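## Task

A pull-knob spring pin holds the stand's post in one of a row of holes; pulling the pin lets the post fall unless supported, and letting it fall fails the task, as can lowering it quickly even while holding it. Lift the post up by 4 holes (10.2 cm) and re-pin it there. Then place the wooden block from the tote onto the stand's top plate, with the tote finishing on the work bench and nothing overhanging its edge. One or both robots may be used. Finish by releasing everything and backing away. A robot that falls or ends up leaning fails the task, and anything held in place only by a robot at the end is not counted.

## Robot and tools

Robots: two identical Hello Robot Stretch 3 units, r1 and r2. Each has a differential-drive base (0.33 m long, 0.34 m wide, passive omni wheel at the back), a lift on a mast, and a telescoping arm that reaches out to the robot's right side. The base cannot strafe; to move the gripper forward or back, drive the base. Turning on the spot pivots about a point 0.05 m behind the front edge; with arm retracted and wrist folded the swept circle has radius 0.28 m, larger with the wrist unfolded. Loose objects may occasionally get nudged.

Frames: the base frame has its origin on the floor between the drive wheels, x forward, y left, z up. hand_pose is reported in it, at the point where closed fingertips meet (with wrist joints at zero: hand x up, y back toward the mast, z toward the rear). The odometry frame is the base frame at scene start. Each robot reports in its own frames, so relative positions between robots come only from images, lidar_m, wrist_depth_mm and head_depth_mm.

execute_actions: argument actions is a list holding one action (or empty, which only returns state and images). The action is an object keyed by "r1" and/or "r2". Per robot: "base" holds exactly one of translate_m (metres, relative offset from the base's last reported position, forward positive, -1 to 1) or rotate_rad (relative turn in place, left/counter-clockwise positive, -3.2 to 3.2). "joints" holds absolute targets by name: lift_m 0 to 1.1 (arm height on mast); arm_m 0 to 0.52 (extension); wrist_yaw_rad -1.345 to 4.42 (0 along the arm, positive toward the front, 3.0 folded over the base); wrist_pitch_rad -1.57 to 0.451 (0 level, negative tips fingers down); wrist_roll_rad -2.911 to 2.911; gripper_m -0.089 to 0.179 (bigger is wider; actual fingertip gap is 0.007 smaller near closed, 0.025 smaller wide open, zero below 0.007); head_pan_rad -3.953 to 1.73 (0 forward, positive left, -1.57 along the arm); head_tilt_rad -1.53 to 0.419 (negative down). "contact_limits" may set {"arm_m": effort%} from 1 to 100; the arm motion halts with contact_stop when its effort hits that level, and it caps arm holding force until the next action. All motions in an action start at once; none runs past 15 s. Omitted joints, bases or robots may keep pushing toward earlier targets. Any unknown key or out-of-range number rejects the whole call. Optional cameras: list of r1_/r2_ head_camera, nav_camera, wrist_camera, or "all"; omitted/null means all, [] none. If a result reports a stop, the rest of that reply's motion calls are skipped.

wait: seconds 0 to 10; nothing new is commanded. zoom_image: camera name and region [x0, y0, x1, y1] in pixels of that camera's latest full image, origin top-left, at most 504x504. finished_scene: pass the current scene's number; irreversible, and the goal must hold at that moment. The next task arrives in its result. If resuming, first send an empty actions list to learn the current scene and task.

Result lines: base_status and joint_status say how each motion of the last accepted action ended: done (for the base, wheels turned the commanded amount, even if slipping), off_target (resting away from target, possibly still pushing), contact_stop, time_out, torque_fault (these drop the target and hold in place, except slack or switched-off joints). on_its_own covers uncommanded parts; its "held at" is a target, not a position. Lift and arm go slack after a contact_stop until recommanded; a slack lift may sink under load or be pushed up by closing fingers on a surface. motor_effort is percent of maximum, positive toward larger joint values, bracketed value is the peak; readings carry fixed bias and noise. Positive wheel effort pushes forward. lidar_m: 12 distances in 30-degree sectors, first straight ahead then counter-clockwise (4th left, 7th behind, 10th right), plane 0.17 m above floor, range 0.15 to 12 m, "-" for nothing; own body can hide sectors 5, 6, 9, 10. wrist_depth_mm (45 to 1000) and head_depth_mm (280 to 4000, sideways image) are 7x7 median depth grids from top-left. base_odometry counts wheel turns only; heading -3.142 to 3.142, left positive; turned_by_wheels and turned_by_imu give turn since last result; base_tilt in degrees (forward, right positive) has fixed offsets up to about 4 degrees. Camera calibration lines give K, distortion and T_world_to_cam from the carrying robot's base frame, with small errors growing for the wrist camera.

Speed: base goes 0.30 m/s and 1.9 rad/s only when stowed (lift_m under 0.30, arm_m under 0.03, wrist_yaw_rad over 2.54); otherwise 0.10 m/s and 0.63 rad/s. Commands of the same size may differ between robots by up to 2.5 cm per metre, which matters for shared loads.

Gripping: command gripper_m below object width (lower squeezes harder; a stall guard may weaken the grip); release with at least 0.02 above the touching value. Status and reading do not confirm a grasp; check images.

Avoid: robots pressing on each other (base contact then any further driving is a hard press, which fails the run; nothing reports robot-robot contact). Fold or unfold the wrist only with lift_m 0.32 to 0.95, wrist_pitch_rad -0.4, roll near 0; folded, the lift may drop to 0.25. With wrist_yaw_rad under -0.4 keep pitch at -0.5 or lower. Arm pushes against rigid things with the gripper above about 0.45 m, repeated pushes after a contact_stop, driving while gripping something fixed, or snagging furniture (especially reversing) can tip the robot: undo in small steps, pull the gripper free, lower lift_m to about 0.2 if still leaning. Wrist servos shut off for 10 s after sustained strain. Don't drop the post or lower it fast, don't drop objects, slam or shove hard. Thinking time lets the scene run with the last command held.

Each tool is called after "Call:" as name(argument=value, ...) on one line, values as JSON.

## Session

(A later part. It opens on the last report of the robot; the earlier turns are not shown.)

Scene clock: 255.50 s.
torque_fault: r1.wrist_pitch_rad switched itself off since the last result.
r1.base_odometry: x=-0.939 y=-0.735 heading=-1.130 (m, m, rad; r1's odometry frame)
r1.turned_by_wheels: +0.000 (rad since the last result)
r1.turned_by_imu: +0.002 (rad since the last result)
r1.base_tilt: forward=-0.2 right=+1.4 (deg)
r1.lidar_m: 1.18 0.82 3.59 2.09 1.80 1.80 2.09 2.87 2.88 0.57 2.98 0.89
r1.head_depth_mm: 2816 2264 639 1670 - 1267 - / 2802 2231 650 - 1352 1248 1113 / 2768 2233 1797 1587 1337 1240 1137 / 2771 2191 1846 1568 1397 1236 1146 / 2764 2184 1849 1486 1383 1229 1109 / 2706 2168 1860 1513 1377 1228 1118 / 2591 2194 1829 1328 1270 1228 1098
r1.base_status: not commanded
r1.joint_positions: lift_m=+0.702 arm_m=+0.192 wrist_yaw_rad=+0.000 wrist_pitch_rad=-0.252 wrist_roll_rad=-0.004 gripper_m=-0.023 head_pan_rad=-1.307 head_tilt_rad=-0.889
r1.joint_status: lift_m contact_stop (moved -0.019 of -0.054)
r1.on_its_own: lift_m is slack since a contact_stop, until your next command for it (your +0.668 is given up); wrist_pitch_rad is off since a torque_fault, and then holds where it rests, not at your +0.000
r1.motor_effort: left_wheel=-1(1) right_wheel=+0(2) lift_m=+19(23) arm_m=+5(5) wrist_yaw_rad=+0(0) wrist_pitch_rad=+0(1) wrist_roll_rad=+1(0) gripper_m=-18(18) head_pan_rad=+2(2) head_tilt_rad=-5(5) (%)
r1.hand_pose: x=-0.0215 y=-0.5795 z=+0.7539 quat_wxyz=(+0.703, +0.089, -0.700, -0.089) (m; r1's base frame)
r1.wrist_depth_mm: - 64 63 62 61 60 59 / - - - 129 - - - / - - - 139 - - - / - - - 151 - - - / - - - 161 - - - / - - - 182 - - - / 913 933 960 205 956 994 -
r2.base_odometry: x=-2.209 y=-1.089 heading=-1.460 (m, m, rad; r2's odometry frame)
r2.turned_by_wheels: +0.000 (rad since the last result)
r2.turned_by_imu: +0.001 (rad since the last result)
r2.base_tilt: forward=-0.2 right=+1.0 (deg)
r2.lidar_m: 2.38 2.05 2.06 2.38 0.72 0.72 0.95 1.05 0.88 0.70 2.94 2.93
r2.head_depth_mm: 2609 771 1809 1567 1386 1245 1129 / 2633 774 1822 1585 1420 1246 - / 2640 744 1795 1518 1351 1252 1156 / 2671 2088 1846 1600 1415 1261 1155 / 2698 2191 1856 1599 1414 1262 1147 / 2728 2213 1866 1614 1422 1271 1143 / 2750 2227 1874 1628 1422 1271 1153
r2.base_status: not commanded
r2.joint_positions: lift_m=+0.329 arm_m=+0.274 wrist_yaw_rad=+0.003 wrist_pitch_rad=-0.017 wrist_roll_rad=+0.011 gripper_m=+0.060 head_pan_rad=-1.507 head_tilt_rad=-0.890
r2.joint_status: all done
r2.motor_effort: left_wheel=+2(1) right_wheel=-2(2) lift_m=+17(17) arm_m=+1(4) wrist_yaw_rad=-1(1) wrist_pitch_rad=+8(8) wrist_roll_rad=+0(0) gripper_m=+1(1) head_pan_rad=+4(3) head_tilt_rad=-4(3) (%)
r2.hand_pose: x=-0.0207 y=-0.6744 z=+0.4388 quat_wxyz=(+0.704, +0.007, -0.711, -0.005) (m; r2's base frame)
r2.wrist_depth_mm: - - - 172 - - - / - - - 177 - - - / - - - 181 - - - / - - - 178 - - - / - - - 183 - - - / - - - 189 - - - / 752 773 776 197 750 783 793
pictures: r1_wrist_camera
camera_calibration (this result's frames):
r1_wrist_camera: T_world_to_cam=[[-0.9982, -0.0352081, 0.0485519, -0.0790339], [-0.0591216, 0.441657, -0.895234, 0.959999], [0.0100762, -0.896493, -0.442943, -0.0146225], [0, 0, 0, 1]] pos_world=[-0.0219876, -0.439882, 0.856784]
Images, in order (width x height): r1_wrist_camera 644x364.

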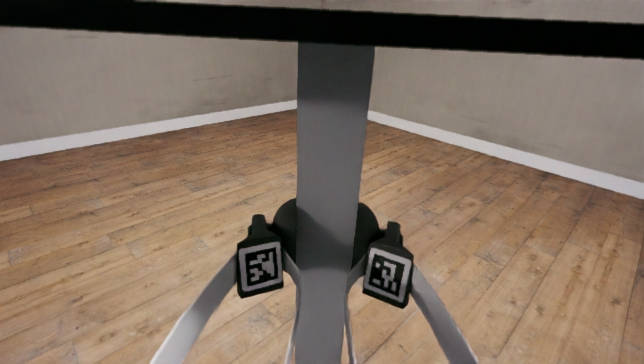

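Regrip as before.

Call:
wait(seconds=4)

Call:
execute_actions(actions=[{"r1":{"joints":{"gripper_m":0.07,"lift_m":0.7}}}], cameras=[])

Call:
execute_actions(actions=[{"r1":{"joints":{"wrist_pitch_rad":0,"lift_m":0.63}}}], cameras=[])

Call:
execute_actions(actions=[{"r1":{"joints":{"gripper_m":-0.024}}}], cameras=[])

Call:
execute_actions(actions=[{"r1":{"joints":{"lift_m":0.653}},"r2":{"joints":{"gripper_m":-0.06}}}], cameras=[])

Call:
execute_actions(actions=[{"r2":{"joints":{"arm_m":0.265}}}], cameras=["r2_head_camera","r2_wrist_camera"])

Scene clock: 270.17 s.
r1.base_odometry: x=-0.939 y=-0.735 heading=-1.130 (m, m, rad; r1's odometry frame)
r1.turned_by_wheels: +0.000 (rad since the last result)
r1.turned_by_imu: +0.001 (rad since the last result)
r1.base_tilt: forward=-0.2 right=+1.4 (deg)
r1.lidar_m: 1.18 0.82 3.58 2.08 1.80 1.80 2.08 2.88 2.88 0.57 2.97 0.89
r1.head_depth_mm: 2808 2273 636 1691 - 1269 - / 2810 2249 649 - 1350 1246 1121 / 2791 2206 1814 1600 1336 1237 1129 / 2731 2212 1841 1556 1393 1235 1139 / 2736 2208 1843 1490 1390 1230 1109 / 2690 2214 1843 1513 1377 1233 1110 / 2631 2167 1827 1332 1280 1226 1106
r1.base_status: not commanded
r1.joint_positions: lift_m=+0.704 arm_m=+0.192 wrist_yaw_rad=+0.000 wrist_pitch_rad=-0.260 wrist_roll_rad=-0.004 gripper_m=-0.023 head_pan_rad=-1.307 head_tilt_rad=-0.889
r1.joint_status: lift_m contact_stop (moved -0.019 of -0.054)
r1.on_its_own: wrist_pitch_rad is held at -0.255, not at your +0.000, since a torque_fault; lift_m is slack since a contact_stop, until your next command for it (your +0.668 is given up)
r1.motor_effort: left_wheel=-2(1) right_wheel=+1(2) lift_m=+19(23) arm_m=+4(5) wrist_yaw_rad=+0(0) wrist_pitch_rad=+2(1) wrist_roll_rad=+0(0) gripper_m=-18(18) head_pan_rad=+2(2) head_tilt_rad=-5(5) (%)
r1.hand_pose: x=-0.0215 y=-0.5789 z=+0.7541 quat_wxyz=(+0.703, +0.092, -0.700, -0.092) (m; r1's base frame)
r1.wrist_depth_mm: - 64 63 62 61 60 59 / - - - 129 - - - / - - - 139 - - - / - - - 151 - - - / - - - 163 - - - / - - - 183 - - - / 915 938 940 207 969 975 -
r2.base_odometry: x=-2.209 y=-1.089 heading=-1.460 (m, m, rad; r2's odometry frame)
r2.turned_by_wheels: +0.000 (rad since the last result)
r2.turned_by_imu: +0.001 (rad since the last result)
r2.base_tilt: forward=-0.3 right=+1.0 (deg)
r2.lidar_m: 2.38 2.06 2.05 2.38 0.72 0.72 0.96 1.05 0.88 0.69 2.94 2.93
r2.head_depth_mm: 2603 776 1807 1569 1390 1245 1132 / 2644 773 1825 1582 1418 1250 - / 2639 743 1792 1518 1349 1257 1156 / 2677 2074 1850 1599 1406 1261 1157 / 2693 2204 1854 1597 1415 1265 1142 / 2735 2220 1871 1604 1428 1265 1149 / 2740 2236 1872 1616 1424 1278 1151
r2.base_status: not commanded
r2.joint_positions: lift_m=+0.329 arm_m=+0.274 wrist_yaw_rad=+0.003 wrist_pitch_rad=-0.017 wrist_roll_rad=+0.011 gripper_m=+0.060 head_pan_rad=-1.507 head_tilt_rad=-0.890
r2.joint_status: all done
r2.motor_effort: left_wheel=+2(1) right_wheel=-2(2) lift_m=+17(17) arm_m=+1(4) wrist_yaw_rad=-2(1) wrist_pitch_rad=+8(8) wrist_roll_rad=+0(0) gripper_m=+1(1) head_pan_rad=+4(3) head_tilt_rad=-4(3) (%)
r2.hand_pose: x=-0.0207 y=-0.6744 z=+0.4388 quat_wxyz=(+0.704, +0.007, -0.711, -0.005) (m; r2's base frame)
r2.wrist_depth_mm: - - - 173 - - - / - - - 177 - - - / - - - 181 - - - / - - - 178 - - - / - - - 183 - - - / 992 - - 189 - - - / 751 766 772 198 753 780 792
wait: 4.00 s; at rest from the start
pictures: r1_head_camera (sideways: a quarter turn clockwise sets it upright), r1_nav_camera (sideways: a quarter turn counterclockwise sets it upright), r1_wrist_camera, r2_head_camera (sideways: a quarter turn clockwise sets it upright), r2_nav_camera (sideways: a quarter turn counterclockwise sets it upright), r2_wrist_camera
camera_calibration (this result's frames):
r1_head_camera: T_world_to_cam=[[-0.263472, 0.746398, -0.611124, 0.822463], [0.947562, 0.319012, -0.0188931, 0.0275037], [0.180854, -0.584056, -0.791309, 0.98679], [0, 0, 0, 1]] pos_world=[0.0121693, -0.0463182, 1.284]
r1_nav_camera: T_world_to_cam=[[0.234173, -0.721499, 0.651615, -0.809253], [-0.953137, -0.302441, 0.00765517, 0.0578139], [0.191552, -0.622871, -0.758512, 0.941425], [0, 0, 0, 1]] pos_world=[0.0642784, 0.0199956, 1.24096]
r1_wrist_camera: T_world_to_cam=[[-0.9982, -0.0355735, 0.048278, -0.0790272], [-0.059117, 0.44853, -0.891811, 0.961293], [0.0100707, -0.89306, -0.449826, -0.00674021], [0, 0, 0, 1]] pos_world=[-0.0219884, -0.439999, 0.858074]
r2_head_camera: T_world_to_cam=[[-0.0360062, 0.796112, -0.604077, 0.806587], [0.995003, 0.0848884, 0.0525668, -0.0689162], [0.0931282, -0.599165, -0.795191, 0.99194], [0, 0, 0, 1]] pos_world=[0.00523644, -0.0419476, 1.27964]
r2_nav_camera: T_world_to_cam=[[0.103758, -0.77227, 0.626764, -0.775891], [-0.994568, -0.0753109, 0.0718516, -0.0299209], [-0.00828674, -0.630815, -0.775889, 0.970562], [0, 0, 0, 1]] pos_world=[0.0587894, 0.0107935, 1.2415]
r2_wrist_camera: T_world_to_cam=[[-0.999705, 0.0215176, 0.0112311, -0.0178155], [-0.00710127, 0.18318, -0.983054, 0.588669], [-0.0232103, -0.982844, -0.182973, -0.421067], [0, 0, 0, 1]] pos_world=[-0.023403, -0.521292, 0.501849]
Images, in order (width x height): r1_head_camera 896x504, r1_nav_camera 672x504, r1_wrist_camera 644x364, r2_head_camera 896x504, r2_nav_camera 672x504, r2_wrist_camera 644x364.

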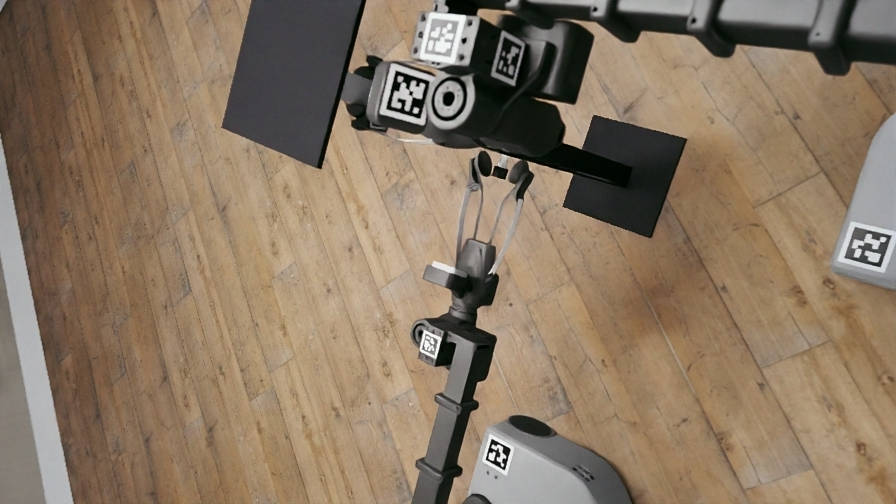

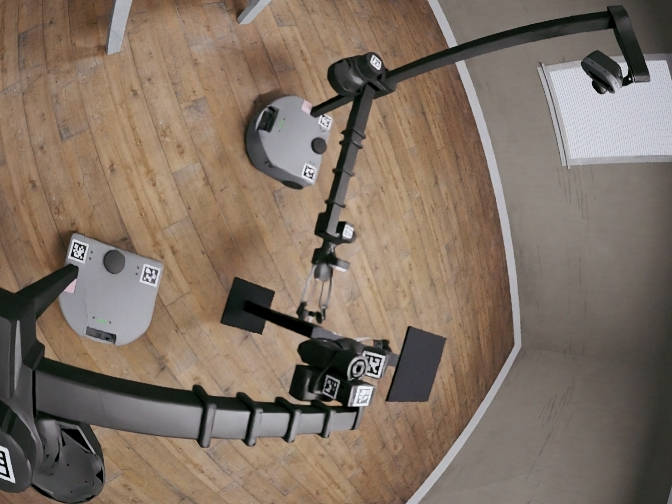

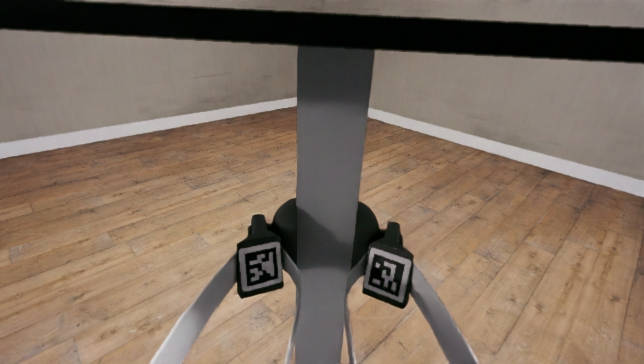

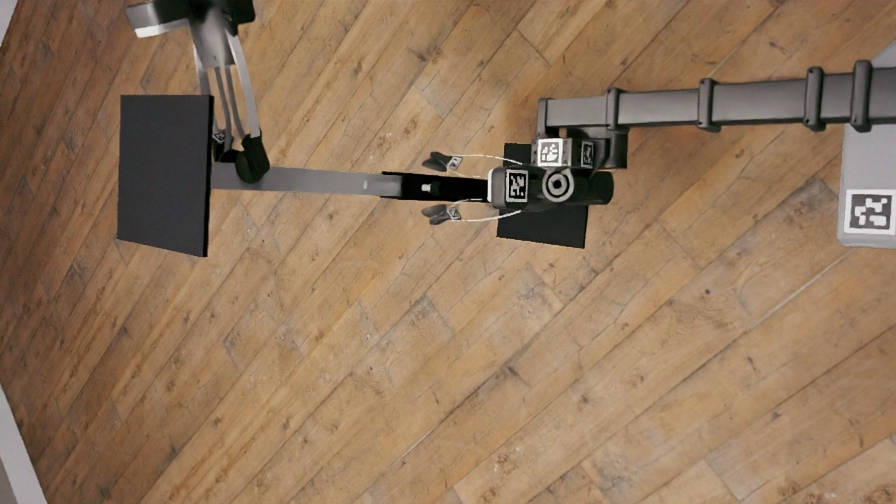

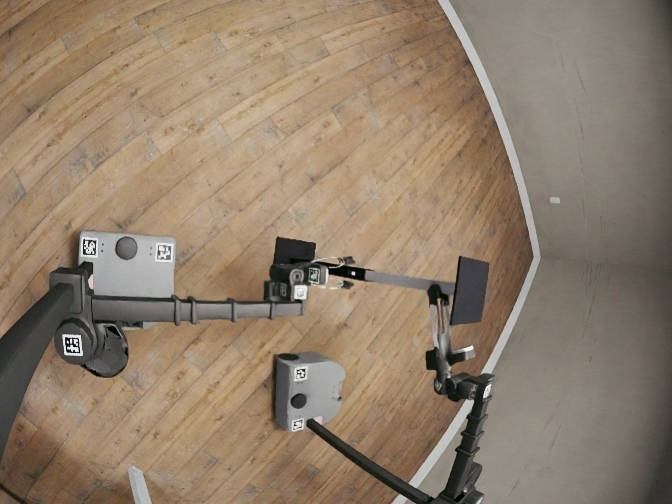

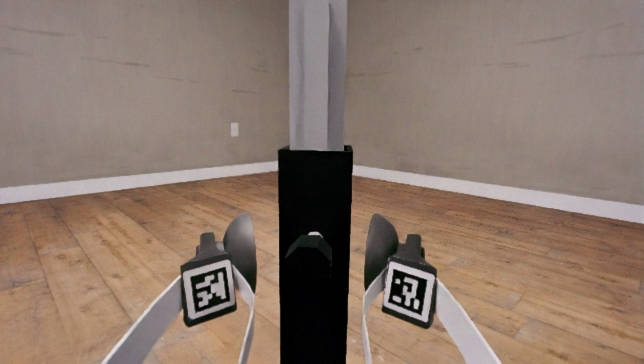

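Scene clock: 271.60 s.
r1.base_odometry: x=-0.939 y=-0.735 heading=-1.130 (m, m, rad; r1's odometry frame)
r1.turned_by_wheels: +0.000 (rad since the last result)
r1.turned_by_imu: +0.000 (rad since the last result)
r1.base_tilt: forward=-0.1 right=+1.5 (deg)
r1.lidar_m: 1.18 0.82 3.59 2.08 1.80 1.80 2.07 2.87 2.87 0.57 2.97 0.89
r1.head_depth_mm: 2840 2240 637 - - 1268 - / 2785 2247 647 - 1348 1235 1120 / 2818 2229 1829 1589 1332 1246 1132 / 2740 2207 1834 1558 1386 1239 1139 / 2767 2205 1825 1490 1380 1224 1108 / 2677 2189 1838 1504 1375 1228 1107 / 2604 2167 1808 1326 1269 1222 1099
r1.base_status: not commanded
r1.joint_positions: lift_m=+0.701 arm_m=+0.193 wrist_yaw_rad=+0.000 wrist_pitch_rad=-0.270 wrist_roll_rad=-0.004 gripper_m=+0.070 head_pan_rad=-1.307 head_tilt_rad=-0.889
r1.joint_status: lift_m contact_stop (moved -0.003 of -0.004); the others done
r1.on_its_own: wrist_pitch_rad is held at -0.255, not at your +0.000, since a torque_fault; lift_m is slack since a contact_stop, until your next command for it
r1.motor_effort: left_wheel=-1(1) right_wheel=+1(1) lift_m=+20(21) arm_m=+1(5) wrist_yaw_rad=+0(1) wrist_pitch_rad=+5(5) wrist_roll_rad=+1(1) gripper_m=+0(86) head_pan_rad=+2(2) head_tilt_rad=-5(5) (%)
r1.hand_pose: x=-0.0215 y=-0.5783 z=+0.7484 quat_wxyz=(+0.702, +0.095, -0.699, -0.095) (m; r1's base frame)
r1.wrist_depth_mm: - - - 118 - - 55 / - - - 127 - - - / - - - 138 - - - / - - - 151 - - - / - - - 165 - - - / - - - 183 - - - / 908 902 928 210 965 995 967
r2.base_odometry: x=-2.209 y=-1.089 heading=-1.460 (m, m, rad; r2's odometry frame)
r2.turned_by_wheels: +0.000 (rad since the last result)
r2.turned_by_imu: +0.000 (rad since the last result)
r2.base_tilt: forward=-0.2 right=+1.0 (deg)
r2.lidar_m: 2.38 2.05 2.05 2.38 0.72 0.72 0.95 1.05 0.88 0.70 2.93 2.93
r2.head_depth_mm: 2606 771 1820 1571 1389 1246 1128 / 2645 845 1793 1582 1415 1253 - / 2649 744 1769 1511 1349 1259 1155 / 2674 2077 1843 1599 1412 1256 1152 / 2711 2188 1854 1604 1415 1266 1141 / 2696 2212 1865 1603 1422 1268 1147 / 2770 2232 1877 1625 1430 1275 1151
r2.base_status: not commanded
r2.joint_positions: lift_m=+0.329 arm_m=+0.274 wrist_yaw_rad=+0.003 wrist_pitch_rad=-0.017 wrist_roll_rad=+0.011 gripper_m=+0.060 head_pan_rad=-1.507 head_tilt_rad=-0.890
r2.joint_status: not commanded
r2.motor_effort: left_wheel=+1(2) right_wheel=-2(2) lift_m=+17(17) arm_m=+2(2) wrist_yaw_rad=-1(2) wrist_pitch_rad=+9(8) wrist_roll_rad=+0(0) gripper_m=+1(0) head_pan_rad=+4(4) head_tilt_rad=-4(4) (%)
r2.hand_pose: x=-0.0207 y=-0.6744 z=+0.4388 quat_wxyz=(+0.704, +0.007, -0.711, -0.005) (m; r2's base frame)
r2.wrist_depth_mm: - - - 173 - - - / - - - 178 - - - / - - - 181 - - - / - - - 179 - - - / - - - 182 - - - / - - - 190 - - - / 745 763 783 198 737 786 787
pictures: none
No camera images: the call's "cameras" was empty. Leave "cameras" out to get every camera's image.

not run: a stop came earlier in this reply.

not run: a stop came earlier in this reply.

not run: a stop came earlier in this reply.

not run: a stop came earlier in this reply.

Call:
execute_actions(actions=[{"r1":{"joints":{"wrist_pitch_rad":0,"lift_m":0.63}}}], cameras=[])

Call:
execute_actions(actions=[{"r1":{"joints":{"gripper_m":-0.024}}}], cameras=[])

Call:
execute_actions(actions=[{"r1":{"joints":{"lift_m":0.653}},"r2":{"joints":{"gripper_m":-0.06}}}], cameras=[])

Call:
execute_actions(actions=[{"r2":{"joints":{"arm_m":0.265}}}], cameras=["r2_head_camera","r2_wrist_camera"])

Scene clock: 280.70 s.
r1.base_odometry: x=-0.939 y=-0.735 heading=-1.130 (m, m, rad; r1's odometry frame)
r1.turned_by_wheels: +0.000 (rad since the last result)
r1.turned_by_imu: +0.001 (rad since the last result)
r1.base_tilt: forward=-0.2 right=+1.5 (deg)
r1.lidar_m: 1.18 0.82 3.58 2.08 1.80 1.80 2.08 2.88 2.87 0.57 2.97 0.89
r1.head_depth_mm: 2838 2234 637 1631 - - - / 2811 2242 650 1651 - 1243 1135 / 2755 2224 1813 1601 1353 1243 1133 / 2751 2181 1844 1555 1386 1238 1137 / 2727 2210 1834 1493 1385 1223 1104 / 2671 2208 1831 1514 1381 1230 1106 / 2558 2171 1837 1322 1272 1224 1103
r1.base_status: not commanded
r1.joint_positions: lift_m=+0.630 arm_m=+0.193 wrist_yaw_rad=+0.000 wrist_pitch_rad=-0.023 wrist_roll_rad=-0.004 gripper_m=+0.070 head_pan_rad=-1.307 head_tilt_rad=-0.889
r1.joint_status: all done
r1.motor_effort: left_wheel=-1(1) right_wheel=+1(0) lift_m=+17(15) arm_m=+1(1) wrist_yaw_rad=+1(1) wrist_pitch_rad=+8(8) wrist_roll_rad=+1(0) gripper_m=+0(0) head_pan_rad=+2(2) head_tilt_rad=-5(5) (%)
r1.hand_pose: x=-0.0215 y=-0.5934 z=+0.7388 quat_wxyz=(+0.709, +0.008, -0.705, -0.009) (m; r1's base frame)
r1.wrist_depth_mm: - - - 126 178 - - / - - - 131 - - - / - - - 136 - - - / - - - 141 - - - / - - - 147 - - - / - - - 154 - - - / - - - 161 - - -
r2.base_odometry: x=-2.209 y=-1.089 heading=-1.460 (m, m, rad; r2's odometry frame)
r2.turned_by_wheels: +0.000 (rad since the last result)
r2.turned_by_imu: +0.000 (rad since the last result)
r2.base_tilt: forward=-0.2 right=+1.1 (deg)
r2.lidar_m: 2.38 2.05 2.06 2.37 0.72 0.72 0.96 1.05 0.88 0.70 2.93 2.93
r2.head_depth_mm: 2612 2078 1747 1577 1390 1246 1127 / 2625 852 1784 1582 1418 1254 - / 2658 744 1755 1512 1348 1251 1156 / 2649 2070 1846 1601 1409 1258 1153 / 2683 2196 1854 1598 1417 1266 1147 / 2720 2221 1861 1619 1421 1269 1149 / 2739 2231 1890 1625 1426 1272 1153
r2.base_status: not commanded
r2.joint_positions: lift_m=+0.329 arm_m=+0.274 wrist_yaw_rad=+0.003 wrist_pitch_rad=-0.017 wrist_roll_rad=+0.011 gripper_m=+0.060 head_pan_rad=-1.507 head_tilt_rad=-0.890
r2.joint_status: not commanded
r2.motor_effort: left_wheel=+2(2) right_wheel=-2(2) lift_m=+17(17) arm_m=+1(2) wrist_yaw_rad=-1(2) wrist_pitch_rad=+8(9) wrist_roll_rad=-1(0) gripper_m=+1(1) head_pan_rad=+4(4) head_tilt_rad=-5(4) (%)
r2.hand_pose: x=-0.0207 y=-0.6744 z=+0.4388 quat_wxyz=(+0.704, +0.007, -0.711, -0.005) (m; r2's base frame)
r2.wrist_depth_mm: - - - 172 - - - / - - - 178 - - - / - - - 180 - - - / - - - 179 - - - / - - - 182 - - - / 992 - - 189 - - - / 768 787 773 196 758 781 802
pictures: none
No camera images: the call's "cameras" was empty. Leave "cameras" out to get every camera's image.

Scene clock: 282.13 s.
r1.base_odometry: x=-0.939 y=-0.735 heading=-1.130 (m, m, rad; r1's odometry frame)
r1.turned_by_wheels: +0.000 (rad since the last result)
r1.turned_by_imu: +0.000 (rad since the last result)
r1.base_tilt: forward=-0.2 right=+1.5 (deg)
r1.lidar_m: 1.18 0.82 3.57 2.08 1.80 1.80 2.08 2.87 2.87 0.57 2.98 0.89
r1.head_depth_mm: 2818 2257 634 1614 - - - / 2774 2235 648 1607 - 1244 1131 / 2803 2219 1818 1599 1354 1239 1132 / 2797 2225 1847 1549 1389 1235 1139 / 2714 2204 1850 1485 1399 1228 1114 / 2694 2205 1844 1525 1369 1228 1108 / 2600 2172 1822 1324 1276 1225 1106
r1.base_status: not commanded
r1.joint_positions: lift_m=+0.630 arm_m=+0.193 wrist_yaw_rad=+0.000 wrist_pitch_rad=-0.022 wrist_roll_rad=-0.004 gripper_m=-0.023 head_pan_rad=-1.307 head_tilt_rad=-0.889
r1.joint_status: all done
r1.motor_effort: left_wheel=+0(1) right_wheel=-1(0) lift_m=+17(17) arm_m=-4(4) wrist_yaw_rad=+1(1) wrist_pitch_rad=+8(8) wrist_roll_rad=+0(0) gripper_m=-20(100) head_pan_rad=+2(2) head_tilt_rad=-5(5) (%)
r1.hand_pose: x=-0.0215 y=-0.5940 z=+0.7391 quat_wxyz=(+0.709, +0.008, -0.705, -0.008) (m; r1's base frame)
r1.wrist_depth_mm: - - - 124 178 - - / - - - 129 - - - / - - - 133 - - - / - - - 139 - - - / - - - 144 - - - / - - - 151 - - - / - - - 159 - - -
r2.base_odometry: x=-2.209 y=-1.089 heading=-1.460 (m, m, rad; r2's odometry frame)
r2.turned_by_wheels: +0.000 (rad since the last result)
r2.turned_by_imu: +0.000 (rad since the last result)
r2.base_tilt: forward=-0.3 right=+1.0 (deg)
r2.lidar_m: 2.38 2.05 2.06 2.38 0.72 0.72 0.95 1.05 0.88 0.70 2.94 2.93
r2.head_depth_mm: 2593 2084 1732 1573 1385 1245 1126 / 2629 759 1817 1578 1420 1250 - / 2662 744 1758 1514 1347 1255 1156 / 2666 2080 1840 1594 1410 1261 1154 / 2695 2185 1850 1607 1409 1261 1145 / 2737 2205 1864 1609 1421 1270 1147 / 2751 2209 1887 1626 1425 1270 1155
r2.base_status: not commanded
r2.joint_positions: lift_m=+0.329 arm_m=+0.274 wrist_yaw_rad=+0.003 wrist_pitch_rad=-0.017 wrist_roll_rad=+0.011 gripper_m=+0.060 head_pan_rad=-1.507 head_tilt_rad=-0.890
r2.joint_status: not commanded
r2.motor_effort: left_wheel=+2(1) right_wheel=-2(2) lift_m=+17(17) arm_m=+1(2) wrist_yaw_rad=-1(2) wrist_pitch_rad=+8(8) wrist_roll_rad=+1(0) gripper_m=+1(1) head_pan_rad=+4(4) head_tilt_rad=-5(4) (%)
r2.hand_pose: x=-0.0207 y=-0.6744 z=+0.4388 quat_wxyz=(+0.704, +0.007, -0.711, -0.005) (m; r2's base frame)
r2.wrist_depth_mm: - - - 172 - - - / - - - 176 - - - / - - - 180 - - - / - - - 178 - - - / - - - 183 - - - / 995 - - 190 - - - / 770 756 772 198 750 793 784
pictures: none
No camera images: the call's "cameras" was empty. Leave "cameras" out to get every camera's image.

Scene clock: 283.80 s.
r1.base_odometry: x=-0.939 y=-0.735 heading=-1.130 (m, m, rad; r1's odometry frame)
r1.turned_by_wheels: +0.000 (rad since the last result)
r1.turned_by_imu: +0.000 (rad since the last result)
r1.base_tilt: forward=-0.2 right=+1.6 (deg)
r1.lidar_m: 1.18 0.82 3.57 2.08 1.80 1.80 2.08 2.87 2.88 0.57 2.97 0.89
r1.head_depth_mm: 2805 2239 633 1635 - - - / 2813 2264 646 - 1335 1241 1135 / 2782 2196 1817 1593 1361 1232 1133 / 2767 2208 1850 1524 1386 1240 1129 / 2734 2213 1852 1482 1387 1234 1108 / 2691 2174 1835 1512 1384 1227 1106 / 2623 2198 1833 1321 1271 1230 1106
r1.base_status: not commanded
r1.joint_positions: lift_m=+0.652 arm_m=+0.194 wrist_yaw_rad=+0.000 wrist_pitch_rad=-0.092 wrist_roll_rad=-0.004 gripper_m=-0.023 head_pan_rad=-1.307 head_tilt_rad=-0.889
r1.joint_status: all done
r1.motor_effort: left_wheel=+1(1) right_wheel=-2(1) lift_m=+29(28) arm_m=-6(6) wrist_yaw_rad=+0(0) wrist_pitch_rad=+30(30) wrist_roll_rad=+0(0) gripper_m=-20(21) head_pan_rad=+2(2) head_tilt_rad=-5(5) (%)
r1.hand_pose: x=-0.0214 y=-0.5916 z=+0.7437 quat_wxyz=(+0.708, +0.033, -0.705, -0.033) (m; r1's base frame)
r1.wrist_depth_mm: - - - 120 190 - - / - - - 125 - - - / - - - 131 - - - / - - - 139 - - - / - - - 146 - - - / - - - 155 - - - / - - - 167 - - -
r2.base_odometry: x=-2.209 y=-1.089 heading=-1.460 (m, m, rad; r2's odometry frame)
r2.turned_by_wheels: +0.000 (rad since the last result)
r2.turned_by_imu: +0.000 (rad since the last result)
r2.base_tilt: forward=-0.2 right=+1.0 (deg)
r2.lidar_m: 2.39 2.05 2.06 2.38 0.72 0.72 0.96 1.05 0.89 0.69 2.94 2.94
r2.head_depth_mm: 2617 802 1775 1573 1392 1244 1132 / 2635 754 1794 1584 1417 1249 - / 2662 759 1757 1511 1342 1252 1160 / 2663 2072 1840 1604 1408 1260 1153 / 2693 2198 1857 1607 1416 1260 1141 / 2727 2207 1871 1610 1423 1267 1147 / 2750 2228 1886 1625 1431 1272 1149
r2.base_status: not commanded
r2.joint_positions: lift_m=+0.329 arm_m=+0.274 wrist_yaw_rad=-0.003 wrist_pitch_rad=-0.018 wrist_roll_rad=+0.011 gripper_m=-0.059 head_pan_rad=-1.507 head_tilt_rad=-0.890
r2.joint_status: all done
r2.motor_effort: left_wheel=+2(2) right_wheel=-3(3) lift_m=+17(17) arm_m=+1(2) wrist_yaw_rad=+3(2) wrist_pitch_rad=+9(9) wrist_roll_rad=+0(1) gripper_m=-34(100) head_pan_rad=+4(3) head_tilt_rad=-4(3) (%)
r2.hand_pose: x=-0.0222 y=-0.6744 z=+0.4385 quat_wxyz=(+0.703, +0.006, -0.711, -0.008) (m; r2's base frame)
r2.wrist_depth_mm: - - - 172 - - - / - - - 178 - - - / - - - 180 - - - / - - - 179 - - - / - - - 182 - - - / 975 - - 189 - - - / 761 771 758 198 789 768 784
pictures: none
No camera images: the call's "cameras" was empty. Leave "cameras" out to get every camera's image.

Scene clock: 284.60 s.
r1.base_odometry: x=-0.939 y=-0.735 heading=-1.130 (m, m, rad; r1's odometry frame)
r1.turned_by_wheels: +0.000 (rad since the last result)
r1.turned_by_imu: +0.000 (rad since the last result)
r1.base_tilt: forward=-0.2 right=+1.6 (deg)
r1.lidar_m: 1.18 0.82 3.57 2.08 1.80 1.80 2.08 2.87 2.87 0.57 2.97 0.89
r1.head_depth_mm: 2782 2250 636 1642 - - - / 2773 2204 636 - 1332 1247 1132 / 2774 2201 1815 1588 1359 1240 1141 / 2726 2223 1844 1593 1394 1243 1142 / 2757 2188 1817 1480 1377 1233 1109 / 2707 2169 1824 1480 1382 1226 1103 / 2613 2182 1822 1326 1276 1228 1108
r1.base_status: not commanded
r1.joint_positions: lift_m=+0.653 arm_m=+0.194 wrist_yaw_rad=+0.000 wrist_pitch_rad=-0.071 wrist_roll_rad=-0.004 gripper_m=-0.023 head_pan_rad=-1.307 head_tilt_rad=-0.889
r1.joint_status: not commanded
r1.motor_effort: left_wheel=+1(1) right_wheel=-2(1) lift_m=+27(29) arm_m=-6(6) wrist_yaw_rad=-1(1) wrist_pitch_rad=+23(30) wrist_roll_rad=+0(0) gripper_m=-20(21) head_pan_rad=+2(2) head_tilt_rad=-5(5) (%)
r1.hand_pose: x=-0.0214 y=-0.5925 z=+0.7489 quat_wxyz=(+0.708, +0.026, -0.705, -0.025) (m; r1's base frame)
r1.wrist_depth_mm: - - - 121 185 - - / - - - 126 - - - / - - - 132 - - - / - - - 139 - - - / - - - 145 - - - / - - - 154 - - - / - - - 164 - - -
r2.base_odometry: x=-2.209 y=-1.089 heading=-1.460 (m, m, rad; r2's odometry frame)
r2.turned_by_wheels: +0.000 (rad since the last result)
r2.turned_by_imu: +0.000 (rad since the last result)
r2.base_tilt: forward=-0.2 right=+1.1 (deg)
r2.lidar_m: 2.39 2.05 2.06 2.38 0.72 0.72 0.96 1.05 0.88 0.69 2.93 2.94
r2.head_depth_mm: 2615 788 1783 1572 1387 1241 1129 / 2628 806 1773 1578 1446 1249 - / 2657 747 1757 1536 - 1256 1162 / 2655 2065 1850 1597 1408 1261 1153 / 2671 2185 1854 1604 1413 1261 1146 / 2707 2205 1868 1616 1423 1269 1149 / 2739 2224 1874 1624 1433 1272 1152
r2.base_status: not commanded
r2.joint_positions: lift_m=+0.329 arm_m=+0.266 wrist_yaw_rad=+0.005 wrist_pitch_rad=-0.015 wrist_roll_rad=+0.011 gripper_m=-0.055 head_pan_rad=-1.507 head_tilt_rad=-0.890
r2.joint_status: all done
r2.motor_effort: left_wheel=+5(5) right_wheel=-5(5) lift_m=+17(17) arm_m=-8(9) wrist_yaw_rad=-3(4) wrist_pitch_rad=+7(9) wrist_roll_rad=+0(0) gripper_m=-31(34) head_pan_rad=+4(4) head_tilt_rad=-4(4) (%)
r2.hand_pose: x=-0.0201 y=-0.6670 z=+0.4395 quat_wxyz=(+0.704, +0.007, -0.711, -0.004) (m; r2's base frame)
r2.wrist_depth_mm: - - - 180 - - - / - - - 184 - - - / - - - 189 - - - / - - - 186 - - - / - - - 188 - - - / 988 - - 197 - - - / 758 758 756 205 789 795 781
pictures: r2_head_camera (sideways: a quarter turn clockwise sets it upright), r2_wrist_camera
camera_calibration (this result's frames):
r2_head_camera: T_world_to_cam=[[-0.0360064, 0.796112, -0.604077, 0.806587], [0.995003, 0.0848886, 0.0525668, -0.0689162], [0.0931283, -0.599165, -0.795191, 0.99194], [0, 0, 0, 1]] pos_world=[0.00523645, -0.0419476, 1.27964]
r2_wrist_camera: T_world_to_cam=[[-0.999749, 0.0194132, 0.0111711, -0.0188158], [-0.00747931, 0.180772, -0.983497, 0.586496], [-0.0211122, -0.983333, -0.180581, -0.41493], [0, 0, 0, 1]] pos_world=[-0.0231845, -0.513671, 0.502099]
Images, in order (width x height): r2_head_camera 896x504, r2_wrist_camera 644x364.

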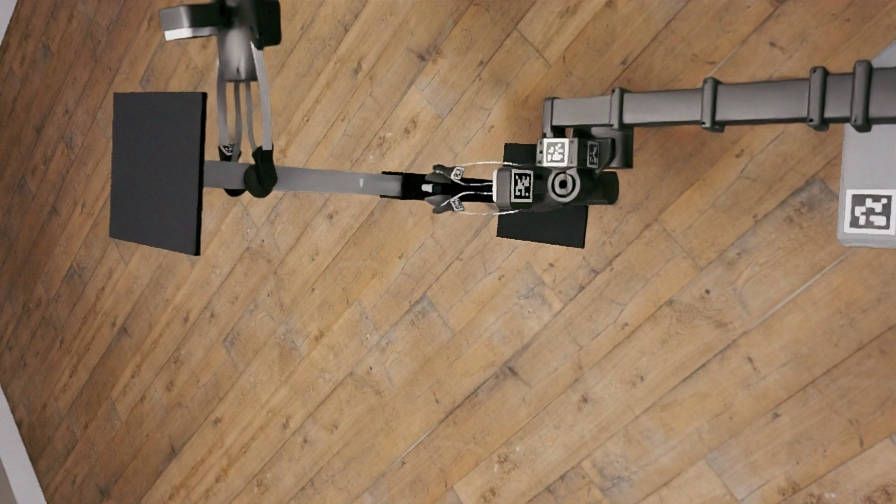

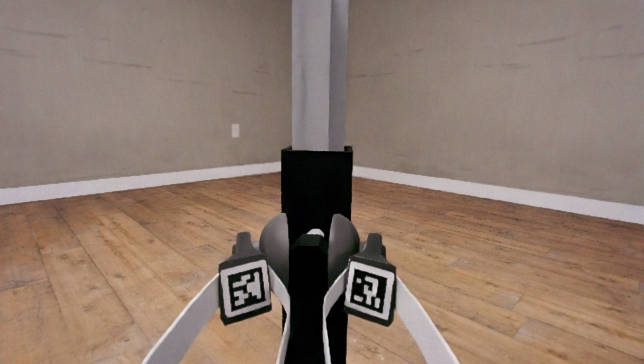

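Target hand z ≈ 0.818.

Call:
execute_actions(actions=[{"r1":{"joints":{"lift_m":0.714}},"r2":{"joints":{"gripper_m":-0.065}}}], cameras=["r2_head_camera"])

Scene clock: 291.67 s.
r1.base_odometry: x=-0.939 y=-0.735 heading=-1.130 (m, m, rad; r1's odometry frame)
r1.turned_by_wheels: +0.000 (rad since the last result)
r1.turned_by_imu: +0.001 (rad since the last result)
r1.base_tilt: forward=-0.2 right=+1.5 (deg)
r1.lidar_m: 1.18 0.82 3.59 2.08 1.80 1.80 2.09 2.87 2.87 0.57 2.97 0.89
r1.head_depth_mm: 2812 623 1749 - 1351 1264 - / 2817 620 1744 - 1367 1236 1121 / 2731 2238 1853 1597 1351 1235 1129 / 2754 2240 1829 1587 1388 1238 1138 / 2699 2189 1833 1489 1390 1230 1107 / 2678 2207 1813 1488 1387 1222 1103 / 2652 2185 1832 1329 1280 1217 1101
r1.base_status: not commanded
r1.joint_positions: lift_m=+0.714 arm_m=+0.194 wrist_yaw_rad=+0.000 wrist_pitch_rad=-0.071 wrist_roll_rad=-0.004 gripper_m=-0.023 head_pan_rad=-1.307 head_tilt_rad=-0.889
r1.joint_status: all done
r1.motor_effort: left_wheel=+1(0) right_wheel=-2(1) lift_m=+28(30) arm_m=-6(6) wrist_yaw_rad=+0(1) wrist_pitch_rad=+23(26) wrist_roll_rad=+0(0) gripper_m=-21(21) head_pan_rad=+2(2) head_tilt_rad=-5(5) (%)
r1.hand_pose: x=-0.0214 y=-0.5925 z=+0.8100 quat_wxyz=(+0.708, +0.026, -0.705, -0.025) (m; r1's base frame)
r1.wrist_depth_mm: - - - 121 185 - - / - - - 126 - - - / - - - 132 - - - / - - - 138 - - - / - - - 145 - - - / - - - 154 - - - / - - - 164 - - -
r2.base_odometry: x=-2.209 y=-1.089 heading=-1.460 (m, m, rad; r2's odometry frame)
r2.turned_by_wheels: +0.000 (rad since the last result)
r2.turned_by_imu: +0.001 (rad since the last result)
r2.base_tilt: forward=-0.3 right=+1.0 (deg)
r2.lidar_m: 2.38 2.05 2.06 2.38 0.72 0.72 0.95 1.05 0.89 0.70 2.93 2.93
r2.head_depth_mm: 2598 752 1821 1573 1395 1243 1128 / 2476 1992 1810 1583 1448 1246 - / 715 763 1787 1530 - 1252 1160 / 2667 2134 1850 1595 1409 1260 1153 / 2679 2192 1854 1608 1409 1266 1141 / 2734 2203 1862 1617 1428 1268 1147 / 2739 2234 1882 1627 1434 1276 1151
r2.base_status: not commanded
r2.joint_positions: lift_m=+0.329 arm_m=+0.266 wrist_yaw_rad=+0.005 wrist_pitch_rad=-0.014 wrist_roll_rad=+0.011 gripper_m=-0.060 head_pan_rad=-1.507 head_tilt_rad=-0.890
r2.joint_status: gripper_m off_target (ended at -0.060, target -0.065)
r2.motor_effort: left_wheel=+5(5) right_wheel=-5(5) lift_m=+17(17) arm_m=-7(7) wrist_yaw_rad=-3(3) wrist_pitch_rad=+7(7) wrist_roll_rad=+0(0) gripper_m=-33(100) head_pan_rad=+4(4) head_tilt_rad=-4(4) (%)
r2.hand_pose: x=-0.0201 y=-0.6667 z=+0.4395 quat_wxyz=(+0.704, +0.007, -0.711, -0.004) (m; r2's base frame)
r2.wrist_depth_mm: - - - 179 - - - / - - - 184 - - - / - - - 188 - - - / - - - 186 - - - / - - - 188 - - - / 999 - - 200 - - - / 769 770 760 205 789 784 808
pictures: r2_head_camera (sideways: a quarter turn clockwise sets it upright)
camera_calibration (this result's frames):
r2_head_camera: T_world_to_cam=[[-0.0360062, 0.796112, -0.604077, 0.806587], [0.995003, 0.0848884, 0.0525668, -0.0689162], [0.0931282, -0.599165, -0.795191, 0.99194], [0, 0, 0, 1]] pos_world=[0.00523644, -0.0419476, 1.27964]
Images, in order (width x height): r2_head_camera 896x504.

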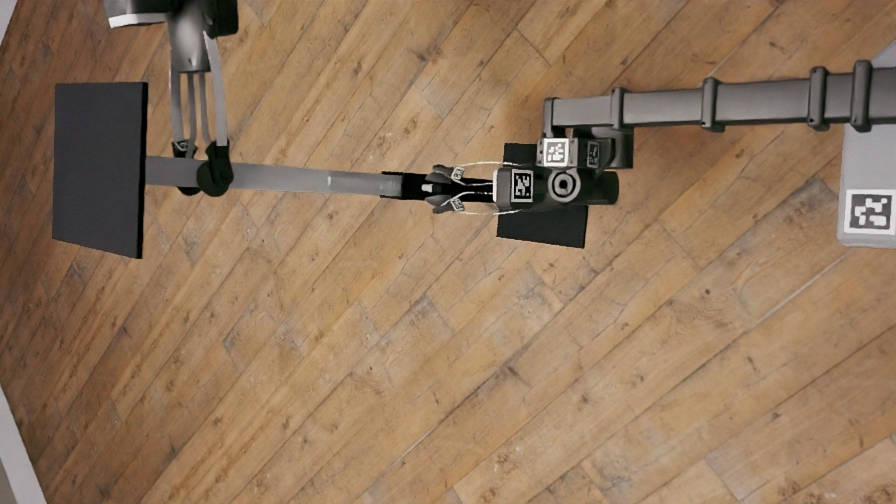

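Call:
execute_actions(actions=[{"r2":{"joints":{"gripper_m":0.06}}}], cameras=[])

Call:
execute_actions(actions=[{"r1":{"joints":{"lift_m":0.73}},"r2":{"joints":{"arm_m":0.2}}}], cameras=[])

Call:
execute_actions(actions=[{"r1":{"joints":{"lift_m":0.712}},"r2":{"joints":{"arm_m":0.1}}}], cameras=["r2_head_camera"])

Scene clock: 302.90 s.
r1.base_odometry: x=-0.939 y=-0.735 heading=-1.130 (m, m, rad; r1's odometry frame)
r1.turned_by_wheels: +0.000 (rad since the last result)
r1.turned_by_imu: +0.002 (rad since the last result)
r1.base_tilt: forward=-0.2 right=+1.5 (deg)
r1.lidar_m: 1.18 0.82 3.56 2.08 1.80 1.80 2.08 2.87 2.88 0.57 2.97 0.89
r1.head_depth_mm: 2815 621 1744 - 1357 1267 - / 2789 620 1749 - 1365 1243 1121 / 2773 2246 1864 1585 1319 1241 1136 / 2714 2209 1840 1577 1395 1242 1141 / 2742 2211 1831 1486 1382 1232 1112 / 2650 2204 1814 1487 1378 1231 1107 / 2579 2178 1821 1323 1272 1230 1106
r1.base_status: not commanded
r1.joint_positions: lift_m=+0.714 arm_m=+0.194 wrist_yaw_rad=+0.000 wrist_pitch_rad=-0.071 wrist_roll_rad=-0.004 gripper_m=-0.023 head_pan_rad=-1.307 head_tilt_rad=-0.889
r1.joint_status: not commanded
r1.motor_effort: left_wheel=+1(1) right_wheel=-1(1) lift_m=+27(27) arm_m=-6(6) wrist_yaw_rad=+0(0) wrist_pitch_rad=+23(23) wrist_roll_rad=+0(0) gripper_m=-21(20) head_pan_rad=+2(2) head_tilt_rad=-5(5) (%)
r1.hand_pose: x=-0.0214 y=-0.5925 z=+0.8100 quat_wxyz=(+0.708, +0.026, -0.705, -0.025) (m; r1's base frame)
r1.wrist_depth_mm: - - - 121 186 - - / - - - 126 - - - / - - - 132 - - - / - - - 138 - - - / - - - 145 - - - / - - - 154 - - - / - - - 164 - - -
r2.base_odometry: x=-2.209 y=-1.089 heading=-1.460 (m, m, rad; r2's odometry frame)
r2.turned_by_wheels: +0.000 (rad since the last result)
r2.turned_by_imu: +0.001 (rad since the last result)
r2.base_tilt: forward=-0.2 right=+1.0 (deg)
r2.lidar_m: 2.38 2.06 2.06 2.38 0.72 0.72 0.96 1.05 0.88 0.70 2.93 2.93
r2.head_depth_mm: 2600 755 1810 1573 1390 1244 1130 / 2459 1996 1834 1582 1442 1251 - / 715 762 1786 1514 - 1256 1158 / 2674 2142 1844 1596 1412 1258 1153 / 2688 2208 1853 1602 1410 1259 1147 / 2727 2230 1868 1615 1424 1266 1151 / 2729 2239 1884 1615 1433 1275 1149
r2.base_status: not commanded
r2.joint_positions: lift_m=+0.329 arm_m=+0.265 wrist_yaw_rad=+0.004 wrist_pitch_rad=-0.017 wrist_roll_rad=+0.011 gripper_m=+0.060 head_pan_rad=-1.507 head_tilt_rad=-0.890
r2.joint_status: all done
r2.motor_effort: left_wheel=+2(5) right_wheel=-2(5) lift_m=+17(17) arm_m=-3(7) wrist_yaw_rad=-2(3) wrist_pitch_rad=+8(8) wrist_roll_rad=+0(0) gripper_m=+0(80) head_pan_rad=+4(4) head_tilt_rad=-4(5) (%)
r2.hand_pose: x=-0.0205 y=-0.6661 z=+0.4390 quat_wxyz=(+0.704, +0.007, -0.711, -0.005) (m; r2's base frame)
r2.wrist_depth_mm: - - - 181 - - - / - - - 186 - - - / - - - 189 - - - / - - - 187 - - - / - - - 190 - - - / 998 - - 200 - - - / 756 776 768 206 745 803 792
pictures: none
No camera images: the call's "cameras" was empty. Leave "cameras" out to get every camera's image.

Scene clock: 304.53 s.
r1.base_odometry: x=-0.939 y=-0.735 heading=-1.130 (m, m, rad; r1's odometry frame)
r1.turned_by_wheels: +0.000 (rad since the last result)
r1.turned_by_imu: +0.000 (rad since the last result)
r1.base_tilt: forward=-0.2 right=+1.6 (deg)
r1.lidar_m: 1.18 0.82 3.55 2.08 1.79 1.80 2.09 2.87 2.88 0.57 2.97 0.89
r1.head_depth_mm: 2759 606 1744 - 1366 1261 1121 / 2786 604 1824 - 1361 1251 1121 / 2738 2214 1837 1597 1360 1243 1136 / 2752 2194 1834 1582 1387 1237 1141 / 2736 2180 1845 1502 1387 1223 1110 / 2685 2199 1830 1355 1375 1225 1102 / 2567 2189 1815 1322 1274 1226 1104
r1.base_status: not commanded
r1.joint_positions: lift_m=+0.729 arm_m=+0.194 wrist_yaw_rad=+0.001 wrist_pitch_rad=-0.094 wrist_roll_rad=-0.004 gripper_m=-0.023 head_pan_rad=-1.307 head_tilt_rad=-0.889
r1.joint_status: all done
r1.motor_effort: left_wheel=+1(1) right_wheel=-2(2) lift_m=+29(31) arm_m=-6(7) wrist_yaw_rad=+0(1) wrist_pitch_rad=+31(33) wrist_roll_rad=+0(0) gripper_m=-21(21) head_pan_rad=+2(2) head_tilt_rad=-5(5) (%)
r1.hand_pose: x=-0.0213 y=-0.5915 z=+0.8200 quat_wxyz=(+0.708, +0.034, -0.705, -0.033) (m; r1's base frame)
r1.wrist_depth_mm: - - - 119 189 - - / - - - 125 - - - / - - - 131 - - - / - - - 138 - - - / - - - 145 - - - / - - - 155 - - - / - - - 166 - - -
r2.base_odometry: x=-2.209 y=-1.089 heading=-1.460 (m, m, rad; r2's odometry frame)
r2.turned_by_wheels: +0.000 (rad since the last result)
r2.turned_by_imu: +0.000 (rad since the last result)
r2.base_tilt: forward=-0.3 right=+1.1 (deg)
r2.lidar_m: 2.38 2.06 2.06 2.38 0.72 0.72 0.96 1.06 0.88 0.70 2.93 2.93
r2.head_depth_mm: 2606 1991 1809 1569 1387 1242 1128 / 716 2010 1820 1587 1424 1235 - / 697 2017 1800 1504 1439 1235 1160 / 2583 2185 1840 1599 1407 1264 1152 / 2712 2201 1850 1609 1409 1267 1141 / 2719 2210 1871 1612 1423 1271 1153 / 2726 2251 1871 1622 1433 1275 1151
r2.base_status: not commanded
r2.joint_positions: lift_m=+0.329 arm_m=+0.200 wrist_yaw_rad=+0.003 wrist_pitch_rad=-0.017 wrist_roll_rad=+0.011 gripper_m=+0.060 head_pan_rad=-1.507 head_tilt_rad=-0.890
r2.joint_status: all done
r2.motor_effort: left_wheel=+2(2) right_wheel=-2(2) lift_m=+17(17) arm_m=-2(3) wrist_yaw_rad=-2(1) wrist_pitch_rad=+8(8) wrist_roll_rad=+0(0) gripper_m=+0(1) head_pan_rad=+4(4) head_tilt_rad=-4(4) (%)
r2.hand_pose: x=-0.0207 y=-0.6011 z=+0.4388 quat_wxyz=(+0.704, +0.007, -0.711, -0.005) (m; r2's base frame)
r2.wrist_depth_mm: - - - - - - - / - - - - - - - / - - - - - - - / - - - 256 - - - / - - - 264 - - - / 997 982 - 273 - - - / 766 789 763 280 734 807 790
pictures: none
No camera images: the call's "cameras" was empty. Leave "cameras" out to get every camera's image.

Scene clock: 306.50 s.
r1.base_odometry: x=-0.939 y=-0.735 heading=-1.130 (m, m, rad; r1's odometry frame)
r1.turned_by_wheels: +0.000 (rad since the last result)
r1.turned_by_imu: +0.000 (rad since the last result)
r1.base_tilt: forward=-0.2 right=+1.6 (deg)
r1.lidar_m: 1.18 0.82 3.58 2.08 1.80 1.80 2.08 2.87 2.88 0.57 2.97 0.89
r1.head_depth_mm: 2815 609 1728 - 1346 1260 - / 2781 608 1816 - 1358 1250 1125 / 2796 2232 1861 1612 1358 1241 1139 / 2774 2201 1857 1584 1383 1244 1140 / 2759 2198 1840 1547 1384 1232 1109 / 2662 2176 1832 1477 1374 1226 1111 / 2611 2154 1814 1296 1275 1225 1105
r1.base_status: not commanded
r1.joint_positions: lift_m=+0.712 arm_m=+0.194 wrist_yaw_rad=+0.001 wrist_pitch_rad=-0.042 wrist_roll_rad=-0.004 gripper_m=-0.023 head_pan_rad=-1.307 head_tilt_rad=-0.889
r1.joint_status: all done
r1.motor_effort: left_wheel=+1(1) right_wheel=-2(2) lift_m=+19(25) arm_m=-6(7) wrist_yaw_rad=+0(0) wrist_pitch_rad=+14(31) wrist_roll_rad=+0(0) gripper_m=-20(21) head_pan_rad=+2(2) head_tilt_rad=-5(5) (%)
r1.hand_pose: x=-0.0213 y=-0.5936 z=+0.8159 quat_wxyz=(+0.709, +0.015, -0.705, -0.015) (m; r1's base frame)
r1.wrist_depth_mm: - - - 123 180 - - / - - - 128 - - - / - - - 133 - - - / - - - 138 - - - / - - - 144 - - - / - - - 152 - - - / - - - 160 - - -
r2.base_odometry: x=-2.209 y=-1.089 heading=-1.460 (m, m, rad; r2's odometry frame)
r2.turned_by_wheels: +0.000 (rad since the last result)
r2.turned_by_imu: +0.000 (rad since the last result)
r2.base_tilt: forward=-0.3 right=+1.0 (deg)
r2.lidar_m: 2.37 2.06 2.06 2.37 0.72 0.72 0.95 1.05 0.89 0.70 2.93 2.93
r2.head_depth_mm: 2611 748 1814 1570 1394 1243 1126 / 2453 1993 1823 1587 1396 1287 - / 702 789 1786 1531 1389 - 1155 / 2591 2184 1860 1599 1400 1256 1149 / 2690 2208 1847 1604 1416 1266 1141 / 2717 2206 1859 1615 1418 1269 1145 / 2734 2237 1881 1625 1424 1274 1155
r2.base_status: not commanded
r2.joint_positions: lift_m=+0.329 arm_m=+0.100 wrist_yaw_rad=+0.003 wrist_pitch_rad=-0.017 wrist_roll_rad=+0.011 gripper_m=+0.060 head_pan_rad=-1.507 head_tilt_rad=-0.890
r2.joint_status: all done
r2.motor_effort: left_wheel=+2(2) right_wheel=-2(2) lift_m=+17(17) arm_m=-3(2) wrist_yaw_rad=-1(2) wrist_pitch_rad=+8(8) wrist_roll_rad=+0(0) gripper_m=+1(1) head_pan_rad=+4(4) head_tilt_rad=-4(3) (%)
r2.hand_pose: x=-0.0207 y=-0.5011 z=+0.4388 quat_wxyz=(+0.704, +0.007, -0.711, -0.005) (m; r2's base frame)
r2.wrist_depth_mm: - - - - - - - / - - - - - - - / - - - - - - - / - - - - - - - / - - - - - - - / - - - 911 - - - / 776 787 772 741 737 784 550
pictures: r2_head_camera (sideways: a quarter turn clockwise sets it upright)
camera_calibration (this result's frames):
r2_head_camera: T_world_to_cam=[[-0.0360063, 0.796112, -0.604077, 0.806587], [0.995003, 0.0848885, 0.0525668, -0.0689162], [0.0931282, -0.599165, -0.795191, 0.99194], [0, 0, 0, 1]] pos_world=[0.00523644, -0.0419476, 1.27964]
Images, in order (width x height): r2_head_camera 896x504.

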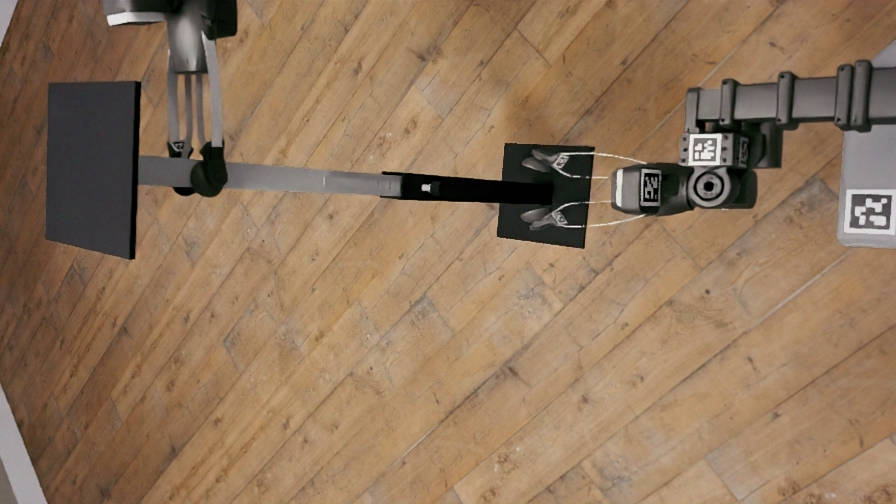

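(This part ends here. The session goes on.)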